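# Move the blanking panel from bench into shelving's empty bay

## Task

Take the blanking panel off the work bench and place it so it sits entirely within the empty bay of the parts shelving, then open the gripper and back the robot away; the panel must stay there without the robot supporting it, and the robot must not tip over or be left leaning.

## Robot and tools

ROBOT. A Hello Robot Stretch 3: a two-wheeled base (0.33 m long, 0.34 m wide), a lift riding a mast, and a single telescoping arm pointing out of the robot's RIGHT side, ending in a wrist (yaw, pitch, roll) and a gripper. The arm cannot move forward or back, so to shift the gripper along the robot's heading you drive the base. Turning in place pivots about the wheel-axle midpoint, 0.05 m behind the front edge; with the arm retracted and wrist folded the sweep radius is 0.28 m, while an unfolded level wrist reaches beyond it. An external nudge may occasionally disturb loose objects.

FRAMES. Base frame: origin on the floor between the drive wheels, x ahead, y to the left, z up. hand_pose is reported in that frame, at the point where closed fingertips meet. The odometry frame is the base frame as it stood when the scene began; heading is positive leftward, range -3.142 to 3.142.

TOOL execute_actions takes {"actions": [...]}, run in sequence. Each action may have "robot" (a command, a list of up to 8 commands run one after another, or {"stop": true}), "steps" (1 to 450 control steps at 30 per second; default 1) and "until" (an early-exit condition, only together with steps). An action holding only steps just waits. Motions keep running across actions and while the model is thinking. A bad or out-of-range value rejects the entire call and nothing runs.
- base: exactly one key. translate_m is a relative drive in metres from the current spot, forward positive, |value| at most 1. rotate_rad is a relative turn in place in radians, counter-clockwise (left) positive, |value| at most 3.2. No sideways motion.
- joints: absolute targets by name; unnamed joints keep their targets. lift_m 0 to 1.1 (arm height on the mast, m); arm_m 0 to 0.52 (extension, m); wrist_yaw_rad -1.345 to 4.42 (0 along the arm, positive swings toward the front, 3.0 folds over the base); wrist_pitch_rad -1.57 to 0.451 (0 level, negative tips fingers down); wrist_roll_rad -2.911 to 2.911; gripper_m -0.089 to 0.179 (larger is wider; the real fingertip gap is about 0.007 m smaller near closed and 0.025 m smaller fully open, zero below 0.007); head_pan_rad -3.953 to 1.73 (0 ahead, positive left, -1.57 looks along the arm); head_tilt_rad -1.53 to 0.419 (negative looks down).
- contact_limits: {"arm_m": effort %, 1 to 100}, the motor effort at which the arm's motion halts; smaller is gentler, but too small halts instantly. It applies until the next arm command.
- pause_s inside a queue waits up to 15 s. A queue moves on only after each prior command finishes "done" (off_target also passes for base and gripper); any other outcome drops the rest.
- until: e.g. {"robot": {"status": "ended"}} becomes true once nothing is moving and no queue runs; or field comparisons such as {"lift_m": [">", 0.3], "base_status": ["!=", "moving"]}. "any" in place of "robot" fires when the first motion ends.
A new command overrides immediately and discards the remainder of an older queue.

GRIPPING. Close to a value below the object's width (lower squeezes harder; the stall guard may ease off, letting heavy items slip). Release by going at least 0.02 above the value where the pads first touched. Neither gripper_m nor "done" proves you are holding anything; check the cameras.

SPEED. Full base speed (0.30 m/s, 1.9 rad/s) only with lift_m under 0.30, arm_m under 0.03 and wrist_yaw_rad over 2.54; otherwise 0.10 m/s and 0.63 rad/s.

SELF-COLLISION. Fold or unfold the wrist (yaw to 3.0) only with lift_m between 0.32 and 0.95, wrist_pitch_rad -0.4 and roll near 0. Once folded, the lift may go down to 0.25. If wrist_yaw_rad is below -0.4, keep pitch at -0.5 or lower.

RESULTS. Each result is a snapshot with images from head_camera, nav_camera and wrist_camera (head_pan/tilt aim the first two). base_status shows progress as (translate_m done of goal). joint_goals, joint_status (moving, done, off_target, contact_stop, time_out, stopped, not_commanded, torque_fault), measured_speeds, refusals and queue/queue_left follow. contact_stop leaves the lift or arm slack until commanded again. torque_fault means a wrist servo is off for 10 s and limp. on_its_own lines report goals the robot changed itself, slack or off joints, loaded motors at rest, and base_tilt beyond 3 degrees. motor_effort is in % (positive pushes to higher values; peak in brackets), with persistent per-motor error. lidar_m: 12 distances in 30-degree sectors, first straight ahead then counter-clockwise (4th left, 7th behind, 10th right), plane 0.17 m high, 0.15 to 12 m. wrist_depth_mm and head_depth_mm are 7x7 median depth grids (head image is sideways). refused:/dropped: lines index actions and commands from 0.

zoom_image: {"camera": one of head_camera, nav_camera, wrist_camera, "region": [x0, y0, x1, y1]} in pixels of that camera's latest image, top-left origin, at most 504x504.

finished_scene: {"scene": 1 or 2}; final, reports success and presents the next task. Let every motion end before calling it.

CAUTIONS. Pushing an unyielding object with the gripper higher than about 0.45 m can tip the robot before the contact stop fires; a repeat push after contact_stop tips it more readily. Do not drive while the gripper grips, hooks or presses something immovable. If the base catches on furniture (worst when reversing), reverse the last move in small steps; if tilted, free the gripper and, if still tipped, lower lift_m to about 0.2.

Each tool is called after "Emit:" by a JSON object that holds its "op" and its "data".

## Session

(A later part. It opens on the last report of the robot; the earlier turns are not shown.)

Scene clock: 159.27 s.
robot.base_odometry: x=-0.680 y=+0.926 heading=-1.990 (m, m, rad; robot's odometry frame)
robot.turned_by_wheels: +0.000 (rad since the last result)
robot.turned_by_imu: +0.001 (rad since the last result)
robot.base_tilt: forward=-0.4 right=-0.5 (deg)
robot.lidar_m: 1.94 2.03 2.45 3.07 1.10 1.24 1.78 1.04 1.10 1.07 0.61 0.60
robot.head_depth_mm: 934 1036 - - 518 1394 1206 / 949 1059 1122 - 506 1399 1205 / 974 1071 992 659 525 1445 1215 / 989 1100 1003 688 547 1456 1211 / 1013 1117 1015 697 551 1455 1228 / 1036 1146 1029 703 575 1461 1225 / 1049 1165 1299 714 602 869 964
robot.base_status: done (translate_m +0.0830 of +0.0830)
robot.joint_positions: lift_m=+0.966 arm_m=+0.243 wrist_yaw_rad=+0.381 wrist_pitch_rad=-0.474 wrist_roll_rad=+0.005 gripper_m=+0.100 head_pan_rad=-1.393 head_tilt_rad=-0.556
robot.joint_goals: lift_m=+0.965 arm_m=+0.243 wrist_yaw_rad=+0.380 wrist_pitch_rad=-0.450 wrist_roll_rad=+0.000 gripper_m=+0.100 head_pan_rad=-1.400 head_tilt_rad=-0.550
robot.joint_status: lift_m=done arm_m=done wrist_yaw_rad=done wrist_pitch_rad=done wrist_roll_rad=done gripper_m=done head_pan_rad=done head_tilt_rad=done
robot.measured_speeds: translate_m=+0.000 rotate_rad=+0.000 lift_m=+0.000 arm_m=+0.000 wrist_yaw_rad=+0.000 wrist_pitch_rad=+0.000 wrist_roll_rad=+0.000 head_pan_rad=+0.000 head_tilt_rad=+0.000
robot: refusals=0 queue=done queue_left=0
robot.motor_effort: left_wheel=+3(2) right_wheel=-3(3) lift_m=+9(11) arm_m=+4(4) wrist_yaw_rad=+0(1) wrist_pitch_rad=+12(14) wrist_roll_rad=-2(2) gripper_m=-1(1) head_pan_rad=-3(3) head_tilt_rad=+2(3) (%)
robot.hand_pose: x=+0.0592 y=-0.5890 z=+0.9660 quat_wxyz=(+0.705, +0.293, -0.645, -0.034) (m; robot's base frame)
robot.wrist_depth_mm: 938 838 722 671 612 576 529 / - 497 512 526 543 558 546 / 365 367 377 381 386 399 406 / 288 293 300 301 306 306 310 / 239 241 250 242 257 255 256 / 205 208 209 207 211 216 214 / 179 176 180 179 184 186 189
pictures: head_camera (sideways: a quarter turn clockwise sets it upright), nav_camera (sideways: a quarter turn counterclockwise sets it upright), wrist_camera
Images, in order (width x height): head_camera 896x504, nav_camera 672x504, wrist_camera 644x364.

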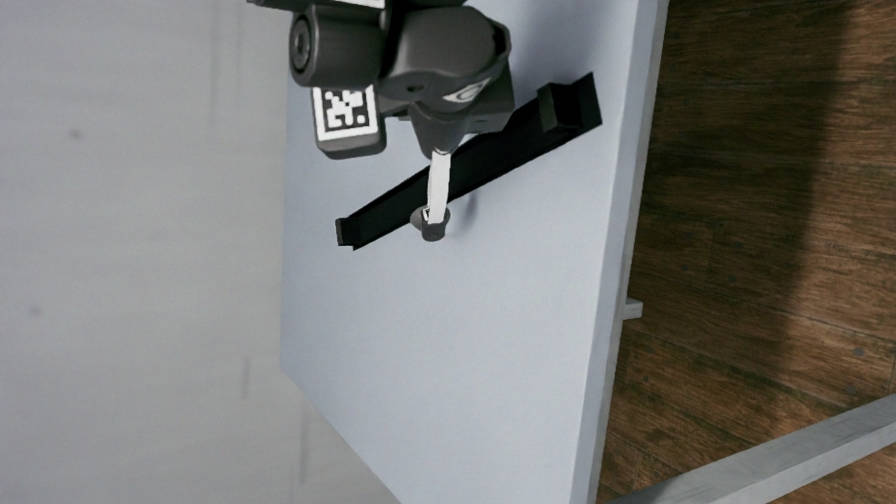

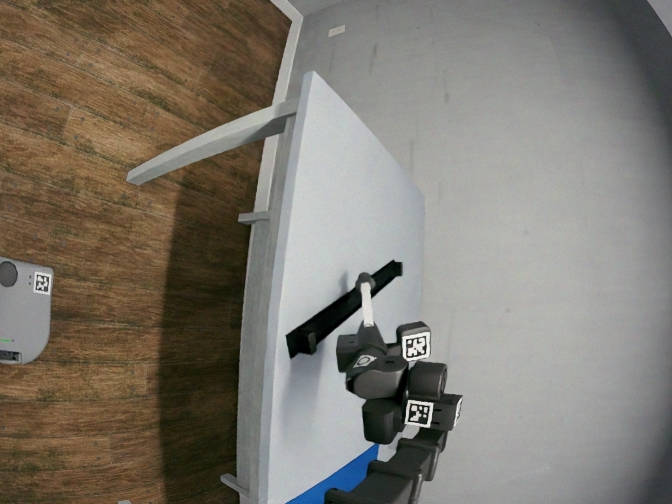

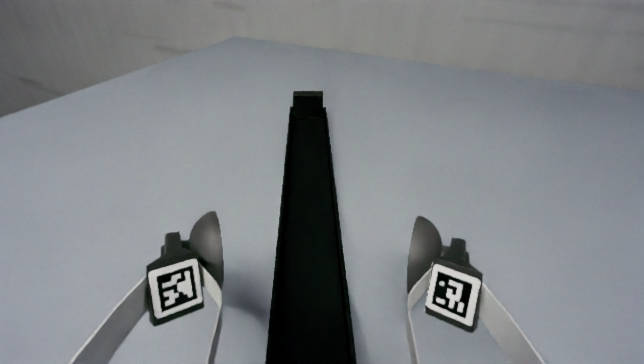

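Emit:
{"op": "execute_actions", "data": {"actions": [{"robot":{"joints":{"lift_m":0.94}},"steps":450,"until":{"robot":{"status":"ended"}}}]}}

Scene clock: 163.03 s.
robot.base_odometry: x=-0.680 y=+0.926 heading=-1.990 (m, m, rad; robot's odometry frame)
robot.turned_by_wheels: +0.000 (rad since the last result)
robot.turned_by_imu: +0.001 (rad since the last result)
robot.base_tilt: forward=-0.5 right=-0.4 (deg)
robot.lidar_m: 1.95 2.04 2.45 3.07 1.10 1.24 1.77 1.04 1.10 1.07 0.61 0.60
robot.head_depth_mm: 934 1028 1084 - 503 1394 1202 / 950 1052 1045 - 502 1391 1204 / 972 1072 993 685 527 1434 1212 / 991 1099 998 693 546 1460 1233 / 1011 1125 1013 700 551 1460 1226 / 1030 1144 1030 706 576 1470 1229 / 1048 1169 1304 712 599 869 964
robot.base_status: done (translate_m +0.0830 of +0.0830)
robot.joint_positions: lift_m=+0.941 arm_m=+0.243 wrist_yaw_rad=+0.381 wrist_pitch_rad=-0.474 wrist_roll_rad=+0.005 gripper_m=+0.100 head_pan_rad=-1.393 head_tilt_rad=-0.556
robot.joint_goals: lift_m=+0.940 arm_m=+0.243 wrist_yaw_rad=+0.380 wrist_pitch_rad=-0.450 wrist_roll_rad=+0.000 gripper_m=+0.100 head_pan_rad=-1.400 head_tilt_rad=-0.550
robot.joint_status: lift_m=done arm_m=done wrist_yaw_rad=done wrist_pitch_rad=done wrist_roll_rad=done gripper_m=done head_pan_rad=done head_tilt_rad=done
robot.measured_speeds: translate_m=+0.000 rotate_rad=+0.000 lift_m=+0.000 arm_m=+0.000 wrist_yaw_rad=+0.000 wrist_pitch_rad=+0.000 wrist_roll_rad=+0.000 head_pan_rad=+0.000 head_tilt_rad=+0.000
robot: refusals=0 queue=done queue_left=0
robot.motor_effort: left_wheel=+1(1) right_wheel=-3(3) lift_m=+9(8) arm_m=+4(4) wrist_yaw_rad=-1(1) wrist_pitch_rad=+12(12) wrist_roll_rad=-2(2) gripper_m=-1(1) head_pan_rad=-3(3) head_tilt_rad=+2(2) (%)
robot.hand_pose: x=+0.0592 y=-0.5891 z=+0.9411 quat_wxyz=(+0.705, +0.293, -0.645, -0.034) (m; robot's base frame)
robot.wrist_depth_mm: 930 841 699 635 618 563 522 / - 428 446 453 469 477 486 / 311 314 322 327 336 343 353 / 251 251 255 249 263 268 274 / 208 210 215 210 223 218 223 / 177 181 175 179 183 185 187 / 155 152 154 155 160 160 162
pictures: head_camera (sideways: a quarter turn clockwise sets it upright), nav_camera (sideways: a quarter turn counterclockwise sets it upright), wrist_camera
Images, in order (width x height): head_camera 896x504, nav_camera 672x504, wrist_camera 644x364.

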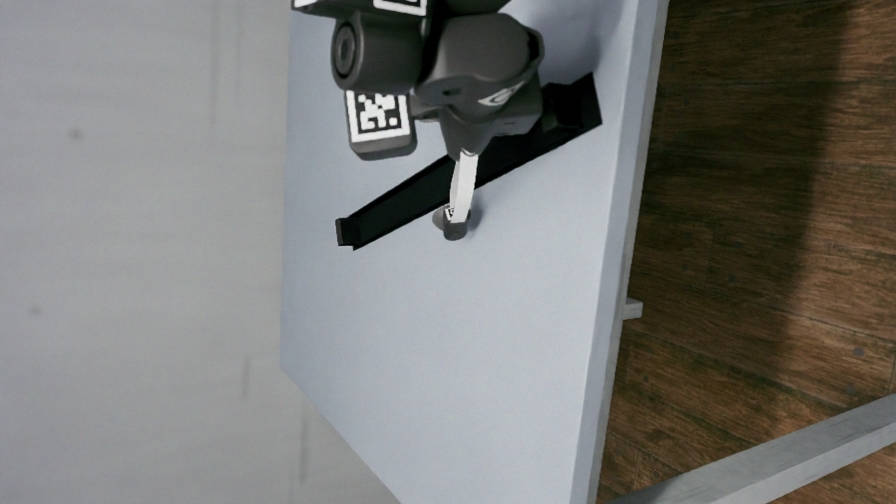

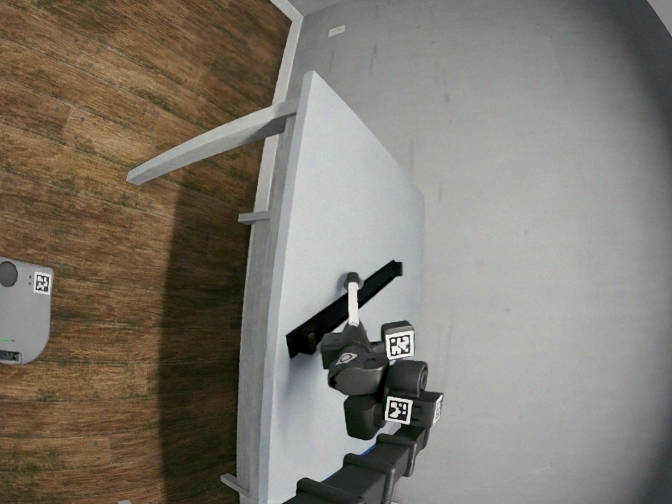

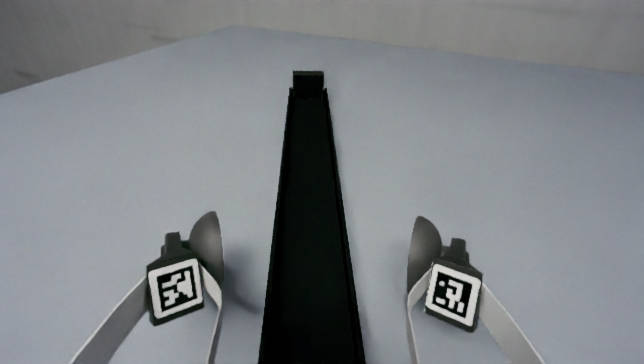

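Emit:
{"op": "zoom_image", "data": {"camera": "head_camera", "region": [330, 30, 630, 270]}}

Region (330, 30, 630, 270) of head_camera's 896x504 image, scaled by 1.680, with more detail than that image has; it fills the top 403 rows of this view, and the rest is white.

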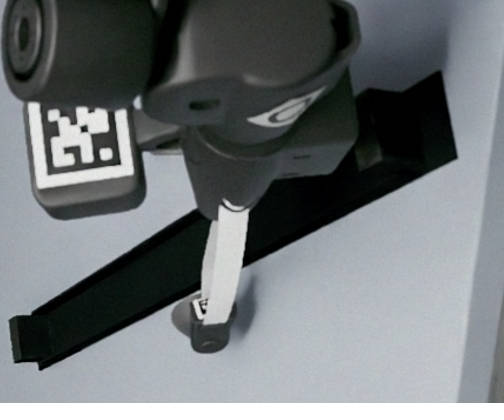

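Emit:
{"op": "execute_actions", "data": {"actions": [{"robot":[{"joints":{"arm_m":0.270,"gripper_m":0.085},"base":{"translate_m":0.011}},{"joints":{"lift_m":0.922}}],"steps":450,"until":{"robot":{"status":"ended"}}}]}}

Emit:
{"op": "zoom_image", "data": {"camera": "head_camera", "region": [330, 30, 630, 270]}}

Scene clock: 176.40 s.
robot.base_odometry: x=-0.685 y=+0.916 heading=-1.990 (m, m, rad; robot's odometry frame)
robot.turned_by_wheels: +0.000 (rad since the last result)
robot.turned_by_imu: +0.001 (rad since the last result)
robot.base_tilt: forward=-0.5 right=-0.5 (deg)
robot.lidar_m: 1.93 2.02 2.44 3.07 1.10 1.24 1.79 1.05 1.10 1.07 0.59 0.60
robot.head_depth_mm: 941 1034 1033 - 516 1388 1208 / 952 1056 1043 - 502 1404 1200 / 968 1069 996 714 527 1447 1209 / 987 1097 1004 695 547 1456 1223 / 1011 1126 1017 699 570 1461 1229 / 1030 1146 1032 705 578 1478 1226 / 1048 1166 1303 713 603 806 1153
robot.base_status: done (translate_m +0.0110 of +0.0110)
robot.joint_positions: lift_m=+0.923 arm_m=+0.270 wrist_yaw_rad=+0.381 wrist_pitch_rad=-0.440 wrist_roll_rad=+0.005 gripper_m=+0.085 head_pan_rad=-1.393 head_tilt_rad=-0.556
robot.joint_goals: lift_m=+0.922 arm_m=+0.270 wrist_yaw_rad=+0.380 wrist_pitch_rad=-0.450 wrist_roll_rad=+0.000 gripper_m=+0.085 head_pan_rad=-1.400 head_tilt_rad=-0.550
robot.joint_status: lift_m=done arm_m=done wrist_yaw_rad=done wrist_pitch_rad=done wrist_roll_rad=done gripper_m=done head_pan_rad=done head_tilt_rad=done
robot.measured_speeds: translate_m=+0.000 rotate_rad=+0.000 lift_m=+0.000 arm_m=+0.000 wrist_yaw_rad=+0.000 wrist_pitch_rad=+0.000 wrist_roll_rad=+0.000 head_pan_rad=+0.000 head_tilt_rad=+0.000
robot: refusals=0 queue=done queue_left=0
robot.motor_effort: left_wheel=-1(7) right_wheel=+3(4) lift_m=+5(9) arm_m=+4(2) wrist_yaw_rad=+0(1) wrist_pitch_rad=-5(12) wrist_roll_rad=-2(2) gripper_m=-1(61) head_pan_rad=-3(3) head_tilt_rad=+2(3) (%)
robot.hand_pose: x=+0.0609 y=-0.6203 z=+0.9308 quat_wxyz=(+0.705, +0.282, -0.650, -0.022) (m; robot's base frame)
robot.wrist_depth_mm: 903 809 696 646 587 534 501 / 952 449 461 470 488 496 500 / 305 310 319 323 336 338 347 / 240 243 246 247 254 259 259 / 196 198 207 200 212 207 210 / 166 167 164 167 172 175 177 / 144 145 144 144 148 150 151
pictures: head_camera (sideways: a quarter turn clockwise sets it upright), nav_camera (sideways: a quarter turn counterclockwise sets it upright), wrist_camera
Images, in order (width x height): head_camera 896x504, nav_camera 672x504, wrist_camera 644x364.

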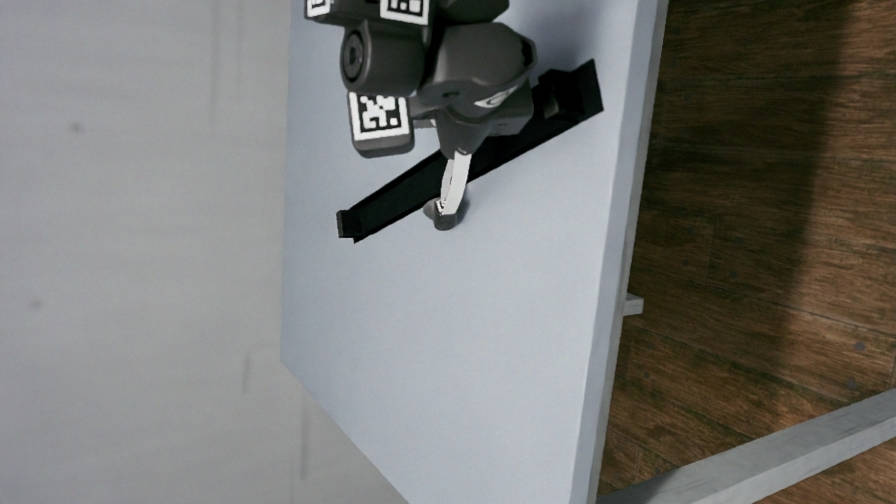

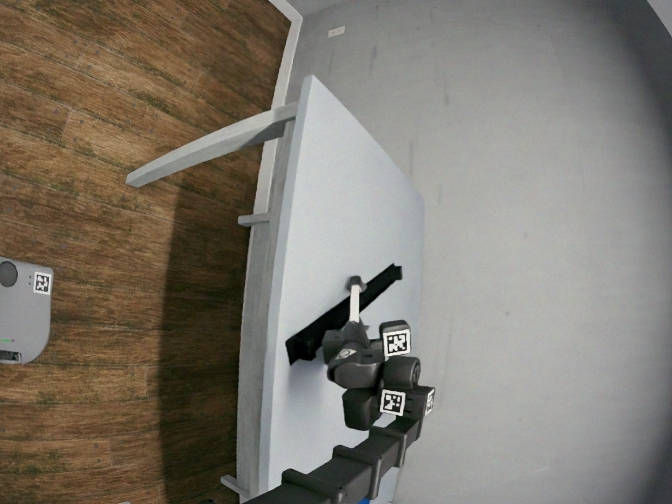

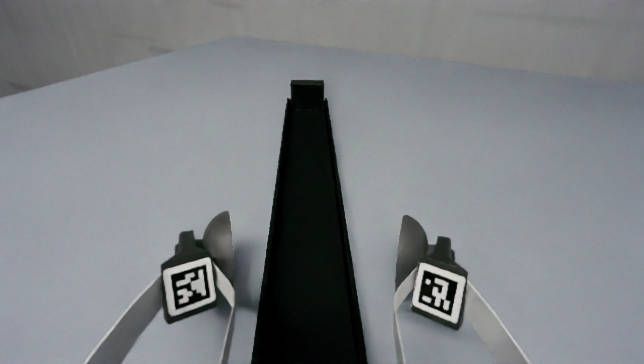

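Region (330, 30, 630, 270) of head_camera's 896x504 image, scaled by 1.680, with more detail than that image has; it fills the top 403 rows of this view, and the rest is white.

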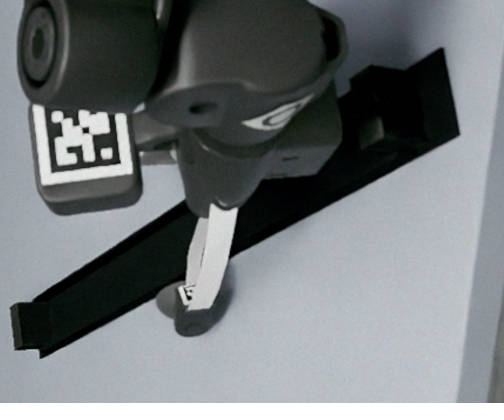

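Emit:
{"op": "execute_actions", "data": {"actions": [{"robot":{"joints":{"gripper_m":0.0}},"steps":200,"until":{"robot":{"status":"ended"}}},{"steps":10}]}}

Scene clock: 183.57 s.
robot.base_odometry: x=-0.685 y=+0.916 heading=-1.990 (m, m, rad; robot's odometry frame)
robot.turned_by_wheels: +0.000 (rad since the last result)
robot.turned_by_imu: +0.001 (rad since the last result)
robot.base_tilt: forward=-0.4 right=-0.5 (deg)
robot.lidar_m: 1.94 2.02 2.44 3.06 1.10 1.24 1.79 1.05 1.10 1.06 0.60 0.60
robot.head_depth_mm: 939 1023 1024 - 515 1382 1207 / 951 1052 1036 - 500 1394 1197 / 970 1072 993 661 525 1447 1218 / 992 1103 1005 694 549 1442 1210 / 1007 1111 1013 698 551 1465 1218 / 1031 1144 1030 704 575 1470 1233 / 1049 1166 1302 713 600 805 1157
robot.base_status: done (translate_m +0.0110 of +0.0110)
robot.joint_positions: lift_m=+0.923 arm_m=+0.270 wrist_yaw_rad=+0.383 wrist_pitch_rad=-0.430 wrist_roll_rad=+0.005 gripper_m=+0.001 head_pan_rad=-1.393 head_tilt_rad=-0.556
robot.joint_goals: lift_m=+0.922 arm_m=+0.270 wrist_yaw_rad=+0.380 wrist_pitch_rad=-0.450 wrist_roll_rad=+0.000 gripper_m=+0.000 head_pan_rad=-1.400 head_tilt_rad=-0.550
robot.joint_status: lift_m=done arm_m=done wrist_yaw_rad=done wrist_pitch_rad=done wrist_roll_rad=done gripper_m=done head_pan_rad=done head_tilt_rad=done
robot.measured_speeds: translate_m=+0.000 rotate_rad=+0.000 lift_m=+0.000 arm_m=+0.000 wrist_yaw_rad=+0.000 wrist_pitch_rad=+0.000 wrist_roll_rad=+0.000 head_pan_rad=+0.000 head_tilt_rad=+0.000
robot: refusals=0 queue=done queue_left=0
robot.motor_effort: left_wheel=+2(2) right_wheel=-3(2) lift_m=+7(7) arm_m=+3(4) wrist_yaw_rad=-2(2) wrist_pitch_rad=-10(9) wrist_roll_rad=-2(2) gripper_m=-16(92) head_pan_rad=-3(3) head_tilt_rad=+2(3) (%)
robot.hand_pose: x=+0.0618 y=-0.6214 z=+0.9329 quat_wxyz=(+0.705, +0.280, -0.651, -0.018) (m; robot's base frame)
robot.wrist_depth_mm: 891 811 699 651 588 537 501 / - 453 477 486 489 506 522 / 314 320 330 328 338 347 355 / 245 246 249 250 259 261 264 / 197 200 210 201 212 211 214 / 169 169 - 170 181 177 180 / 145 146 147 146 149 151 154
pictures: head_camera (sideways: a quarter turn clockwise sets it upright), nav_camera (sideways: a quarter turn counterclockwise sets it upright), wrist_camera
Images, in order (width x height): head_camera 896x504, nav_camera 672x504, wrist_camera 644x364.

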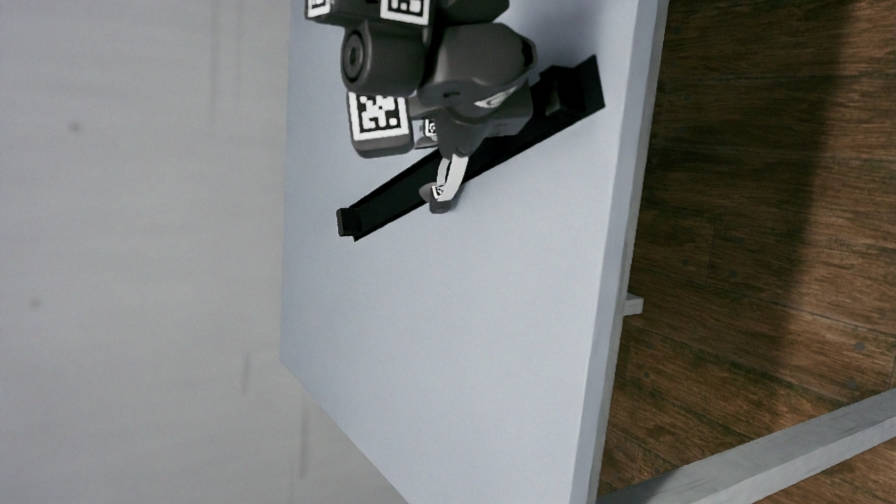

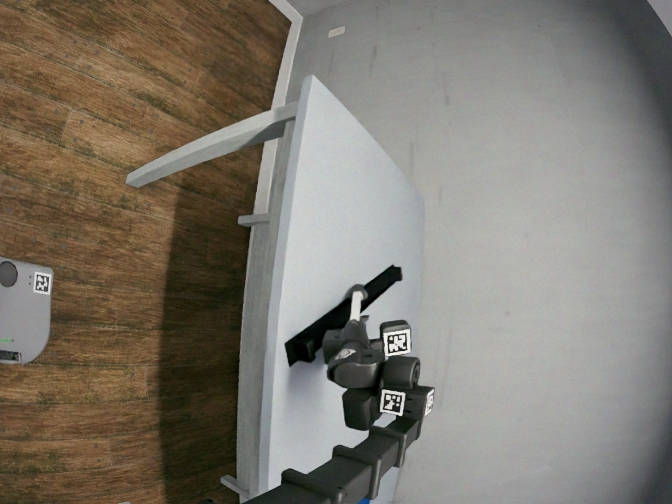

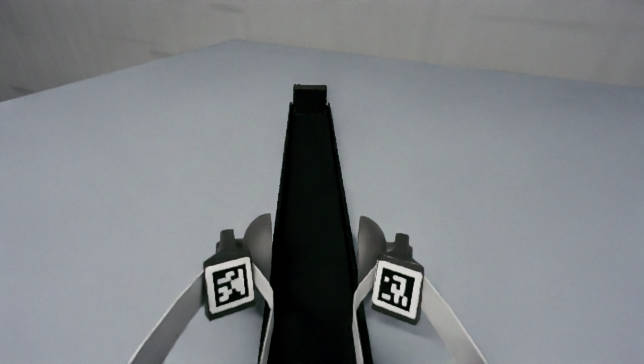

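Emit:
{"op": "execute_actions", "data": {"actions": [{"robot":[{"joints":{"gripper_m":-0.02}},{"joints":{"lift_m":0.95}}],"steps":300,"until":{"robot":{"status":"ended"}}},{"steps":10}]}}

Scene clock: 188.77 s.
robot.base_odometry: x=-0.685 y=+0.916 heading=-1.990 (m, m, rad; robot's odometry frame)
robot.turned_by_wheels: +0.000 (rad since the last result)
robot.turned_by_imu: +0.001 (rad since the last result)
robot.base_tilt: forward=-0.4 right=-0.5 (deg)
robot.lidar_m: 1.94 2.03 2.45 3.06 1.10 1.24 1.79 1.05 1.10 1.07 0.59 0.60
robot.head_depth_mm: 939 1031 1104 - 501 1381 1201 / 954 1053 1110 - 490 1387 1207 / 972 1081 990 655 527 1450 1216 / 992 1096 1003 694 546 1460 1219 / 1007 1115 1018 699 551 1464 1224 / 1026 1147 1031 706 575 1468 1228 / 1051 1174 1300 715 600 808 1155
robot.base_status: done (translate_m +0.0110 of +0.0110)
robot.joint_positions: lift_m=+0.949 arm_m=+0.270 wrist_yaw_rad=+0.382 wrist_pitch_rad=-0.472 wrist_roll_rad=+0.005 gripper_m=-0.016 head_pan_rad=-1.393 head_tilt_rad=-0.556
robot.joint_goals: lift_m=+0.950 arm_m=+0.270 wrist_yaw_rad=+0.380 wrist_pitch_rad=-0.450 wrist_roll_rad=+0.000 gripper_m=-0.017 head_pan_rad=-1.400 head_tilt_rad=-0.550
robot.joint_status: lift_m=done arm_m=done wrist_yaw_rad=done wrist_pitch_rad=done wrist_roll_rad=done gripper_m=done head_pan_rad=done head_tilt_rad=done
robot.measured_speeds: translate_m=+0.000 rotate_rad=+0.000 lift_m=+0.000 arm_m=+0.000 wrist_yaw_rad=+0.000 wrist_pitch_rad=+0.000 wrist_roll_rad=+0.000 head_pan_rad=+0.000 head_tilt_rad=+0.000
robot: refusals=0 queue=done queue_left=0
robot.motor_effort: left_wheel=+4(3) right_wheel=-3(4) lift_m=+31(31) arm_m=+3(3) wrist_yaw_rad=-2(2) wrist_pitch_rad=+11(11) wrist_roll_rad=-2(2) gripper_m=-20(92) head_pan_rad=-2(3) head_tilt_rad=+2(3) (%)
robot.hand_pose: x=+0.0596 y=-0.6163 z=+0.9500 quat_wxyz=(+0.705, +0.293, -0.645, -0.033) (m; robot's base frame)
robot.wrist_depth_mm: 875 782 698 635 597 554 513 / - 450 471 474 483 513 514 / 330 338 343 328 355 354 365 / 265 268 270 262 278 281 282 / 218 220 228 199 234 231 233 / 186 189 - 170 200 195 198 / 163 163 163 146 166 170 171
pictures: head_camera (sideways: a quarter turn clockwise sets it upright), nav_camera (sideways: a quarter turn counterclockwise sets it upright), wrist_camera
Images, in order (width x height): head_camera 896x504, nav_camera 672x504, wrist_camera 644x364.

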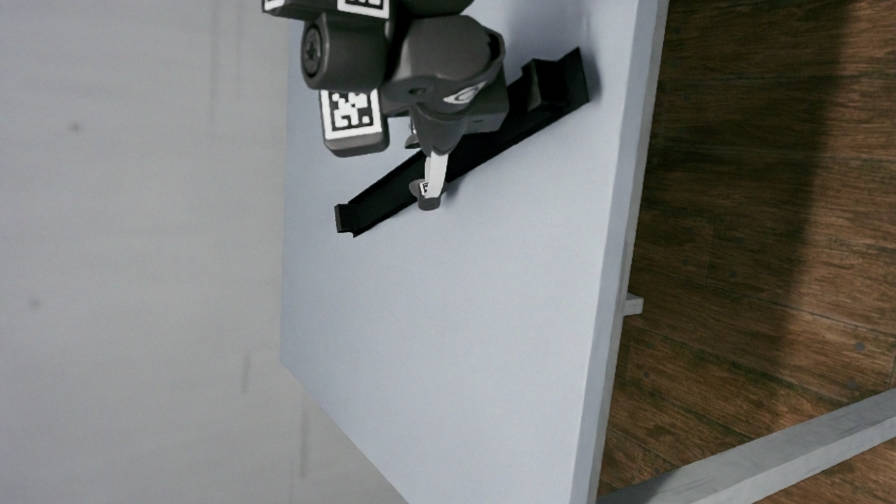

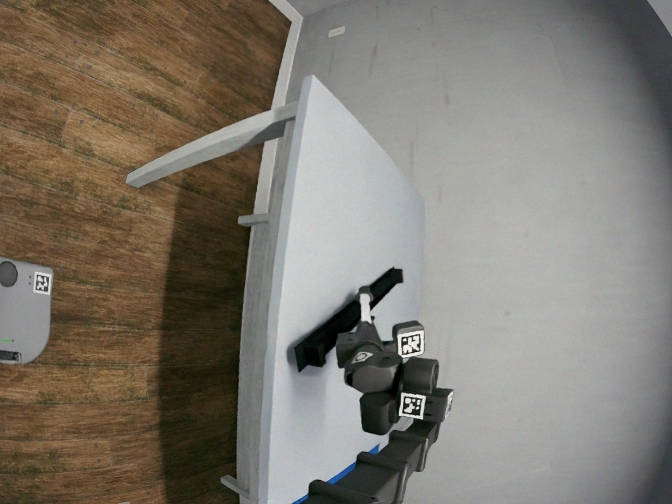

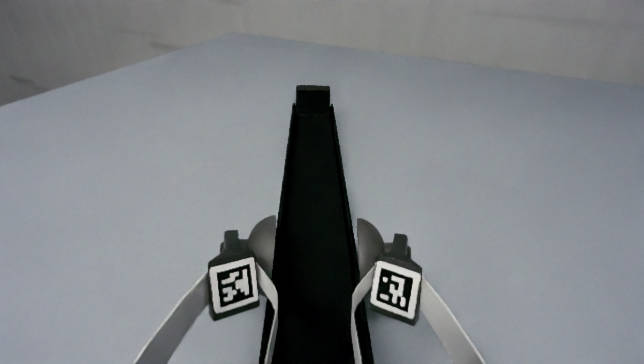

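Emit:
{"op": "execute_actions", "data": {"actions": [{"robot":{"joints":{"lift_m":1.06,"wrist_pitch_rad":-0.41}},"steps":300,"until":{"robot":{"status":"ended"}}},{"steps":10}]}}

Scene clock: 195.53 s.
robot.base_odometry: x=-0.685 y=+0.916 heading=-1.990 (m, m, rad; robot's odometry frame)
robot.turned_by_wheels: +0.000 (rad since the last result)
robot.turned_by_imu: +0.001 (rad since the last result)
robot.base_tilt: forward=-0.4 right=-0.5 (deg)
robot.lidar_m: 1.94 2.03 2.46 3.05 1.10 1.24 1.79 1.05 1.10 1.07 0.60 0.60
robot.head_depth_mm: 921 - 814 622 517 1393 1200 / 954 1022 557 601 521 1397 1204 / 974 1076 808 685 526 1443 1211 / 992 1095 944 691 546 1445 1216 / 1011 1121 1015 699 552 1461 1223 / 1029 1144 1029 705 575 1466 1224 / 1054 1164 1298 713 601 806 1154
robot.base_status: done (translate_m +0.0110 of +0.0110)
robot.joint_positions: lift_m=+1.059 arm_m=+0.270 wrist_yaw_rad=+0.382 wrist_pitch_rad=-0.443 wrist_roll_rad=+0.005 gripper_m=-0.016 head_pan_rad=-1.393 head_tilt_rad=-0.556
robot.joint_goals: lift_m=+1.060 arm_m=+0.270 wrist_yaw_rad=+0.380 wrist_pitch_rad=-0.410 wrist_roll_rad=+0.000 gripper_m=-0.017 head_pan_rad=-1.400 head_tilt_rad=-0.550
robot.joint_status: lift_m=done arm_m=done wrist_yaw_rad=done wrist_pitch_rad=done wrist_roll_rad=done gripper_m=done head_pan_rad=done head_tilt_rad=done
robot.measured_speeds: translate_m=+0.000 rotate_rad=+0.000 lift_m=+0.000 arm_m=+0.000 wrist_yaw_rad=+0.000 wrist_pitch_rad=+0.000 wrist_roll_rad=+0.000 head_pan_rad=+0.000 head_tilt_rad=+0.000
robot: refusals=0 queue=done queue_left=0
robot.motor_effort: left_wheel=+3(2) right_wheel=-3(4) lift_m=+31(31) arm_m=+3(4) wrist_yaw_rad=-1(1) wrist_pitch_rad=+16(17) wrist_roll_rad=-2(2) gripper_m=-20(20) head_pan_rad=-3(3) head_tilt_rad=+3(2) (%)
robot.hand_pose: x=+0.0610 y=-0.6198 z=+1.0663 quat_wxyz=(+0.705, +0.284, -0.649, -0.023) (m; robot's base frame)
robot.wrist_depth_mm: 891 822 703 648 591 540 503 / - 890 782 701 644 579 540 / - - 607 376 616 610 566 / - 459 471 261 485 492 504 / 375 380 397 201 407 397 407 / 321 319 - 169 344 335 344 / 277 282 276 144 282 291 294
pictures: head_camera (sideways: a quarter turn clockwise sets it upright), nav_camera (sideways: a quarter turn counterclockwise sets it upright), wrist_camera
Images, in order (width x height): head_camera 896x504, nav_camera 672x504, wrist_camera 644x364.

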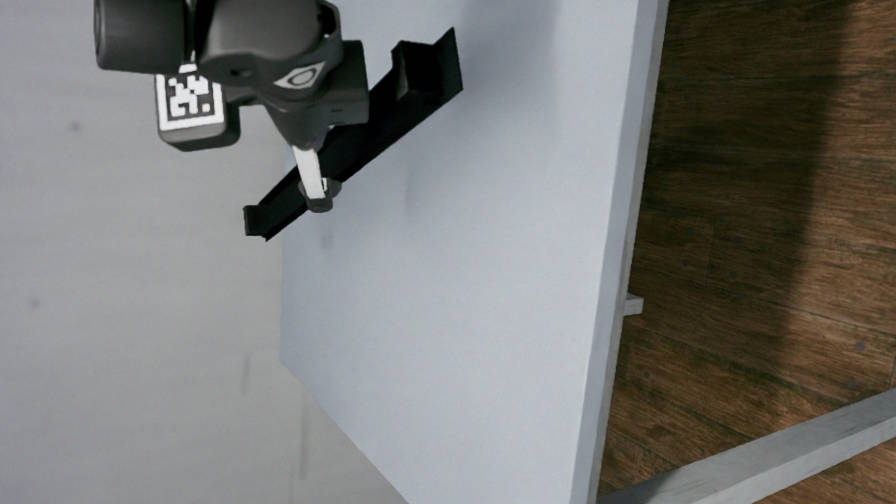

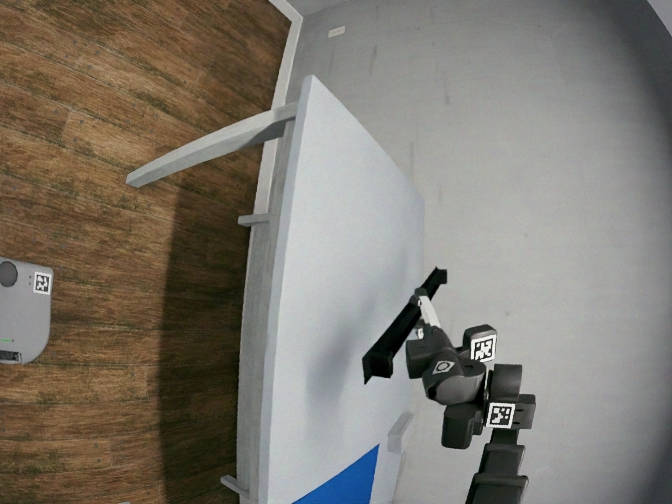

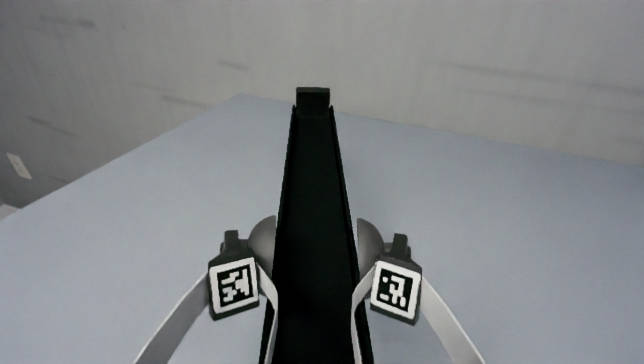

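Emit:
{"op": "execute_actions", "data": {"actions": [{"robot":{"joints":{"arm_m":0.0,"wrist_yaw_rad":1.57,"head_pan_rad":-0.4,"head_tilt_rad":-0.9}},"steps":300,"until":{"robot":{"status":"ended"}}},{"robot":{"joints":{"lift_m":0.29},"base":{"rotate_rad":1.585}},"steps":300,"until":{"robot":{"lift_m":["<",0.85]}}},{"robot":{"joints":{"wrist_yaw_rad":2.6}},"steps":450,"until":{"robot":{"status":"ended"}}}]}}

Scene clock: 241.83 s.
robot.base_odometry: x=-0.685 y=+0.916 heading=-0.405 (m, m, rad; robot's odometry frame)
robot.turned_by_wheels: +1.585 (rad since the last result)
robot.turned_by_imu: +1.602 (rad since the last result)
robot.base_tilt: forward=-0.4 right=-0.5 (deg)
robot.lidar_m: 3.05 1.06 1.25 1.78 1.70 1.10 1.07 0.59 0.60 1.93 2.03 2.45
robot.head_depth_mm: 2301 2272 1868 1576 1357 1205 1079 / 2633 2289 1856 1583 1370 1204 1085 / 2980 2289 1886 1604 1383 1220 1089 / 3009 2334 1901 1609 1387 1220 1090 / 3044 2387 1918 1628 1404 1233 1100 / 3018 2393 1936 1633 1414 1235 1104 / 2934 2427 1968 1649 1426 1250 1109
robot.base_status: done (rotate_rad +1.5849 of +1.5850)
robot.joint_positions: lift_m=+0.291 arm_m=+0.003 wrist_yaw_rad=+2.598 wrist_pitch_rad=-0.443 wrist_roll_rad=+0.005 gripper_m=-0.016 head_pan_rad=-0.407 head_tilt_rad=-0.888
robot.joint_goals: lift_m=+0.290 arm_m=+0.000 wrist_yaw_rad=+2.600 wrist_pitch_rad=-0.410 wrist_roll_rad=+0.000 gripper_m=-0.017 head_pan_rad=-0.400 head_tilt_rad=-0.900
robot.joint_status: lift_m=done arm_m=done wrist_yaw_rad=done wrist_pitch_rad=done wrist_roll_rad=done gripper_m=done head_pan_rad=done head_tilt_rad=done
robot.measured_speeds: translate_m=+0.000 rotate_rad=+0.000 lift_m=+0.000 arm_m=+0.000 wrist_yaw_rad=+0.000 wrist_pitch_rad=+0.000 wrist_roll_rad=+0.000 head_pan_rad=+0.000 head_tilt_rad=+0.000
robot: refusals=0 queue=done queue_left=0
robot.motor_effort: left_wheel=-2(4) right_wheel=+2(6) lift_m=+10(31) arm_m=-4(6) wrist_yaw_rad=+2(1) wrist_pitch_rad=+16(16) wrist_roll_rad=-2(2) gripper_m=-20(21) head_pan_rad=+2(35) head_tilt_rad=-4(20) (%)
robot.hand_pose: x=+0.0932 y=+0.0410 z=+0.2978 quat_wxyz=(+0.335, +0.708, -0.036, +0.621) (m; robot's base frame)
robot.wrist_depth_mm: - - - - - - - / - - - - - - - / 878 906 905 370 949 - - / 704 708 711 261 759 764 757 / 570 578 604 201 625 611 605 / 494 495 - 168 524 506 511 / - - 420 145 435 439 444
pictures: head_camera (sideways: a quarter turn clockwise sets it upright), nav_camera (sideways: a quarter turn counterclockwise sets it upright), wrist_camera
Images, in order (width x height): head_camera 896x504, nav_camera 672x504, wrist_camera 644x364.

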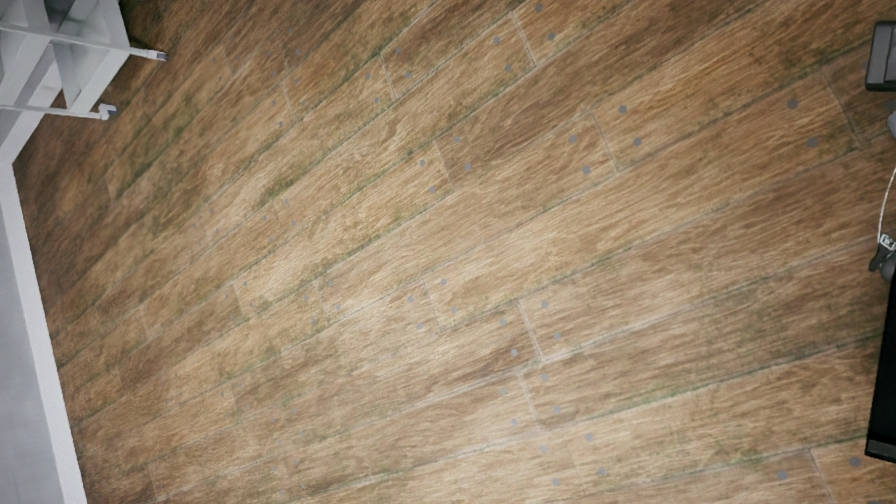

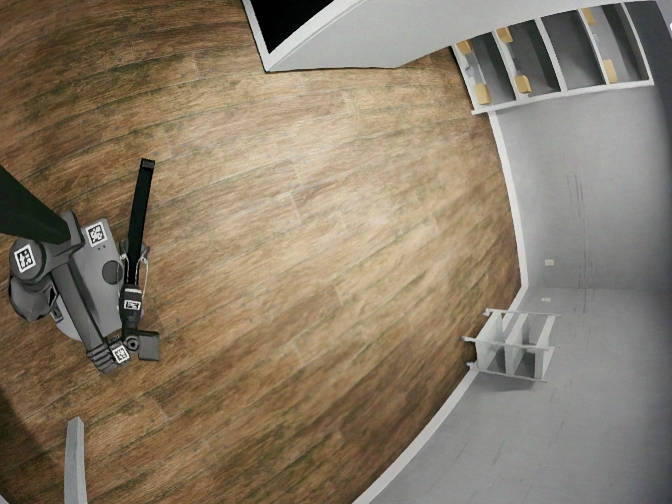

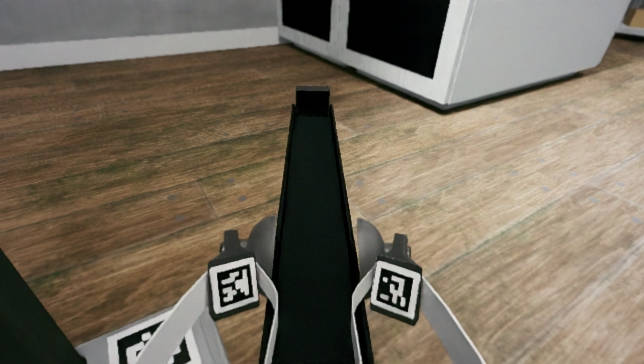

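Emit:
{"op": "execute_actions", "data": {"actions": [{"robot":{"base":{"translate_m":1.0},"joints":{"head_pan_rad":0.0,"head_tilt_rad":-0.5}},"steps":450,"until":{"robot":{"translate_m":[">",0.8]}}},{"robot":{"base":{"translate_m":1.0}},"steps":450,"until":{"robot":{"translate_m":[">",0.85]}}},{"robot":{"base":{"translate_m":0.98}},"steps":450,"until":{"robot":{"status":"ended"}}}]}}

Scene clock: 259.50 s.
robot.base_odometry: x=+1.742 y=-0.124 heading=-0.405 (m, m, rad; robot's odometry frame)
robot.turned_by_wheels: +0.000 (rad since the last result)
robot.turned_by_imu: +0.024 (rad since the last result)
robot.base_tilt: forward=-0.4 right=-0.5 (deg)
robot.lidar_m: 0.89 0.48 0.97 1.78 0.96 0.90 3.66 2.75 1.58 1.55 1.33 0.98
robot.head_depth_mm: 758 829 917 1024 1161 1329 1234 / 762 832 922 1031 1163 1340 1238 / 765 839 925 1031 1170 1350 1244 / 766 840 929 1045 1174 1359 1258 / 772 834 901 1003 1118 1284 1190 / 732 826 896 772 568 651 764 / 759 407 430 481 902 785 773
robot.base_status: done (translate_m +0.9800 of +0.9800)
robot.joint_positions: lift_m=+0.291 arm_m=+0.003 wrist_yaw_rad=+2.598 wrist_pitch_rad=-0.443 wrist_roll_rad=+0.005 gripper_m=-0.016 head_pan_rad=-0.007 head_tilt_rad=-0.506
robot.joint_goals: lift_m=+0.290 arm_m=+0.000 wrist_yaw_rad=+2.600 wrist_pitch_rad=-0.410 wrist_roll_rad=+0.000 gripper_m=-0.017 head_pan_rad=+0.000 head_tilt_rad=-0.500
robot.joint_status: lift_m=done arm_m=done wrist_yaw_rad=done wrist_pitch_rad=done wrist_roll_rad=done gripper_m=done head_pan_rad=done head_tilt_rad=done
robot.measured_speeds: translate_m=+0.000 rotate_rad=+0.000 lift_m=+0.000 arm_m=+0.000 wrist_yaw_rad=+0.000 wrist_pitch_rad=+0.000 wrist_roll_rad=+0.000 head_pan_rad=+0.000 head_tilt_rad=+0.000
robot: refusals=0 queue=done queue_left=0
robot.motor_effort: left_wheel=-2(7) right_wheel=+2(6) lift_m=+10(10) arm_m=-3(4) wrist_yaw_rad=+1(2) wrist_pitch_rad=+16(16) wrist_roll_rad=-2(2) gripper_m=-20(20) head_pan_rad=+3(28) head_tilt_rad=+2(22) (%)
robot.hand_pose: x=+0.0931 y=+0.0410 z=+0.2978 quat_wxyz=(+0.335, +0.708, -0.036, +0.621) (m; robot's base frame)
robot.wrist_depth_mm: - - - - - 866 694 / - - - - - 437 739 / 889 898 922 372 699 586 697 / 721 704 727 266 645 612 719 / 577 585 607 201 611 581 622 / 480 488 - 169 518 513 512 / - - 428 145 430 442 447
pictures: head_camera (sideways: a quarter turn clockwise sets it upright), nav_camera (sideways: a quarter turn counterclockwise sets it upright), wrist_camera
Images, in order (width x height): head_camera 896x504, nav_camera 672x504, wrist_camera 644x364.

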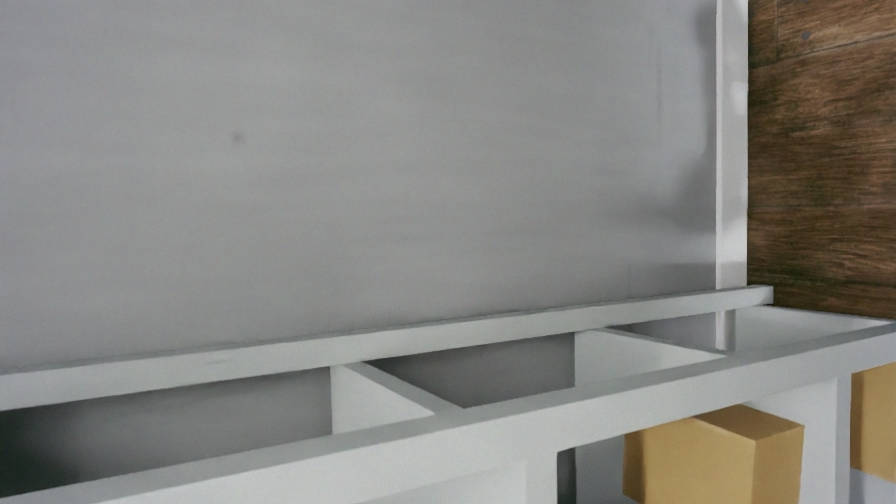

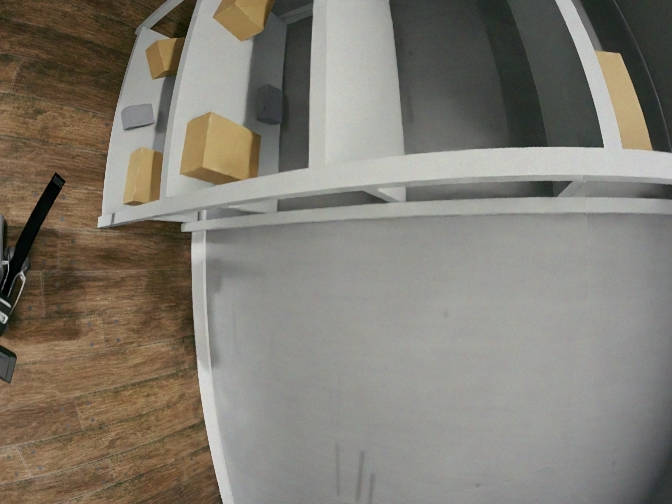

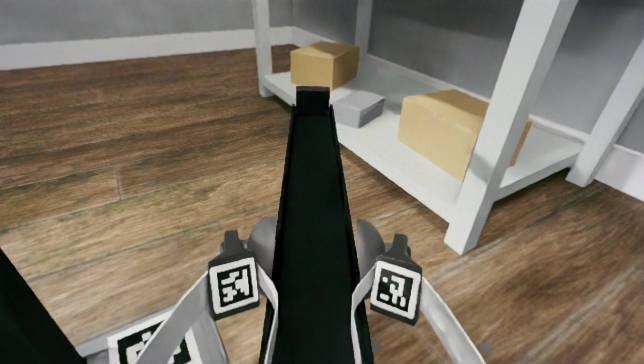

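Emit:
{"op": "execute_actions", "data": {"actions": [{"robot":{"base":{"rotate_rad":1.505},"joints":{"lift_m":1.1,"head_pan_rad":-1.2,"head_tilt_rad":-0.35}},"steps":450,"until":{"robot":{"base_status":"done","lift_m":[">",0.33]}}},{"robot":{"base":{"translate_m":0.42},"joints":{"wrist_yaw_rad":1.57}},"steps":450,"until":{"robot":{"status":"ended"}}}]}}

Scene clock: 279.47 s.
robot.base_odometry: x=+1.932 y=+0.251 heading=+1.100 (m, m, rad; robot's odometry frame)
robot.turned_by_wheels: +1.505 (rad since the last result)
robot.turned_by_imu: +1.523 (rad since the last result)
robot.base_tilt: forward=-0.5 right=-0.5 (deg)
robot.lidar_m: 1.37 1.07 0.75 0.73 3.55 2.06 1.96 1.40 0.48 0.52 0.66 0.68
robot.head_depth_mm: 618 780 832 809 546 - - / 606 809 865 821 563 - - / 594 844 904 908 - - - / 582 870 939 - - - - / 569 907 983 1007 - - - / 555 948 1013 917 565 1034 - / 542 924 1071 867 633 1412 -
robot.base_status: done (translate_m +0.4200 of +0.4200)
robot.joint_positions: lift_m=+1.099 arm_m=+0.003 wrist_yaw_rad=+1.572 wrist_pitch_rad=-0.443 wrist_roll_rad=+0.005 gripper_m=-0.016 head_pan_rad=-1.193 head_tilt_rad=-0.359
robot.joint_goals: lift_m=+1.100 arm_m=+0.000 wrist_yaw_rad=+1.570 wrist_pitch_rad=-0.410 wrist_roll_rad=+0.000 gripper_m=-0.017 head_pan_rad=-1.200 head_tilt_rad=-0.350
robot.joint_status: lift_m=done arm_m=done wrist_yaw_rad=done wrist_pitch_rad=done wrist_roll_rad=done gripper_m=done head_pan_rad=done head_tilt_rad=done
robot.measured_speeds: translate_m=+0.000 rotate_rad=+0.000 lift_m=+0.000 arm_m=+0.000 wrist_yaw_rad=+0.000 wrist_pitch_rad=+0.000 wrist_roll_rad=+0.000 head_pan_rad=+0.000 head_tilt_rad=+0.000
robot: refusals=0 queue=done queue_left=0
robot.motor_effort: left_wheel=-2(10) right_wheel=+3(6) lift_m=+31(32) arm_m=-3(4) wrist_yaw_rad=-2(4) wrist_pitch_rad=+16(16) wrist_roll_rad=-2(2) gripper_m=-20(20) head_pan_rad=-3(33) head_tilt_rad=+3(15) (%)
robot.hand_pose: x=+0.1998 y=-0.1480 z=+1.1064 quat_wxyz=(+0.597, +0.599, -0.379, +0.377) (m; robot's base frame)
robot.wrist_depth_mm: - - - - - - 853 / - - - - - - 826 / - - - 359 - 556 575 / - - - 262 - 465 434 / - - - 201 - - 350 / - - - 170 820 742 317 / - - - 146 - 620 697
pictures: head_camera (sideways: a quarter turn clockwise sets it upright), nav_camera (sideways: a quarter turn counterclockwise sets it upright), wrist_camera
Images, in order (width x height): head_camera 896x504, nav_camera 672x504, wrist_camera 644x364.

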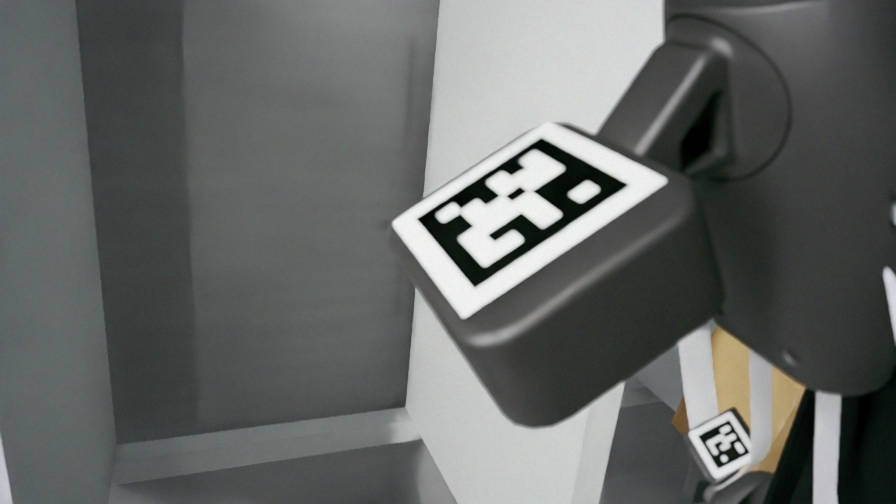

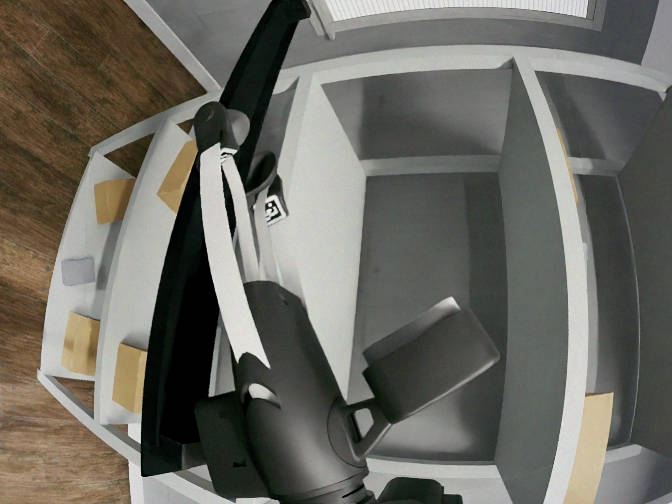

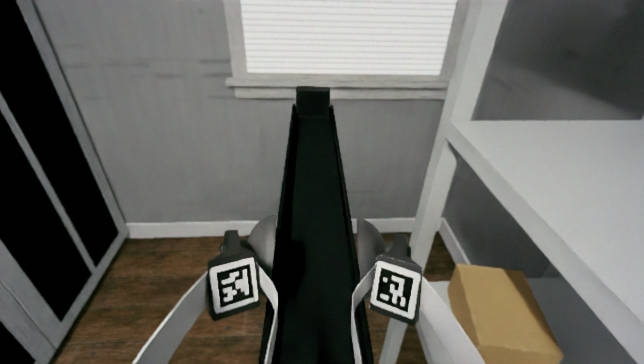

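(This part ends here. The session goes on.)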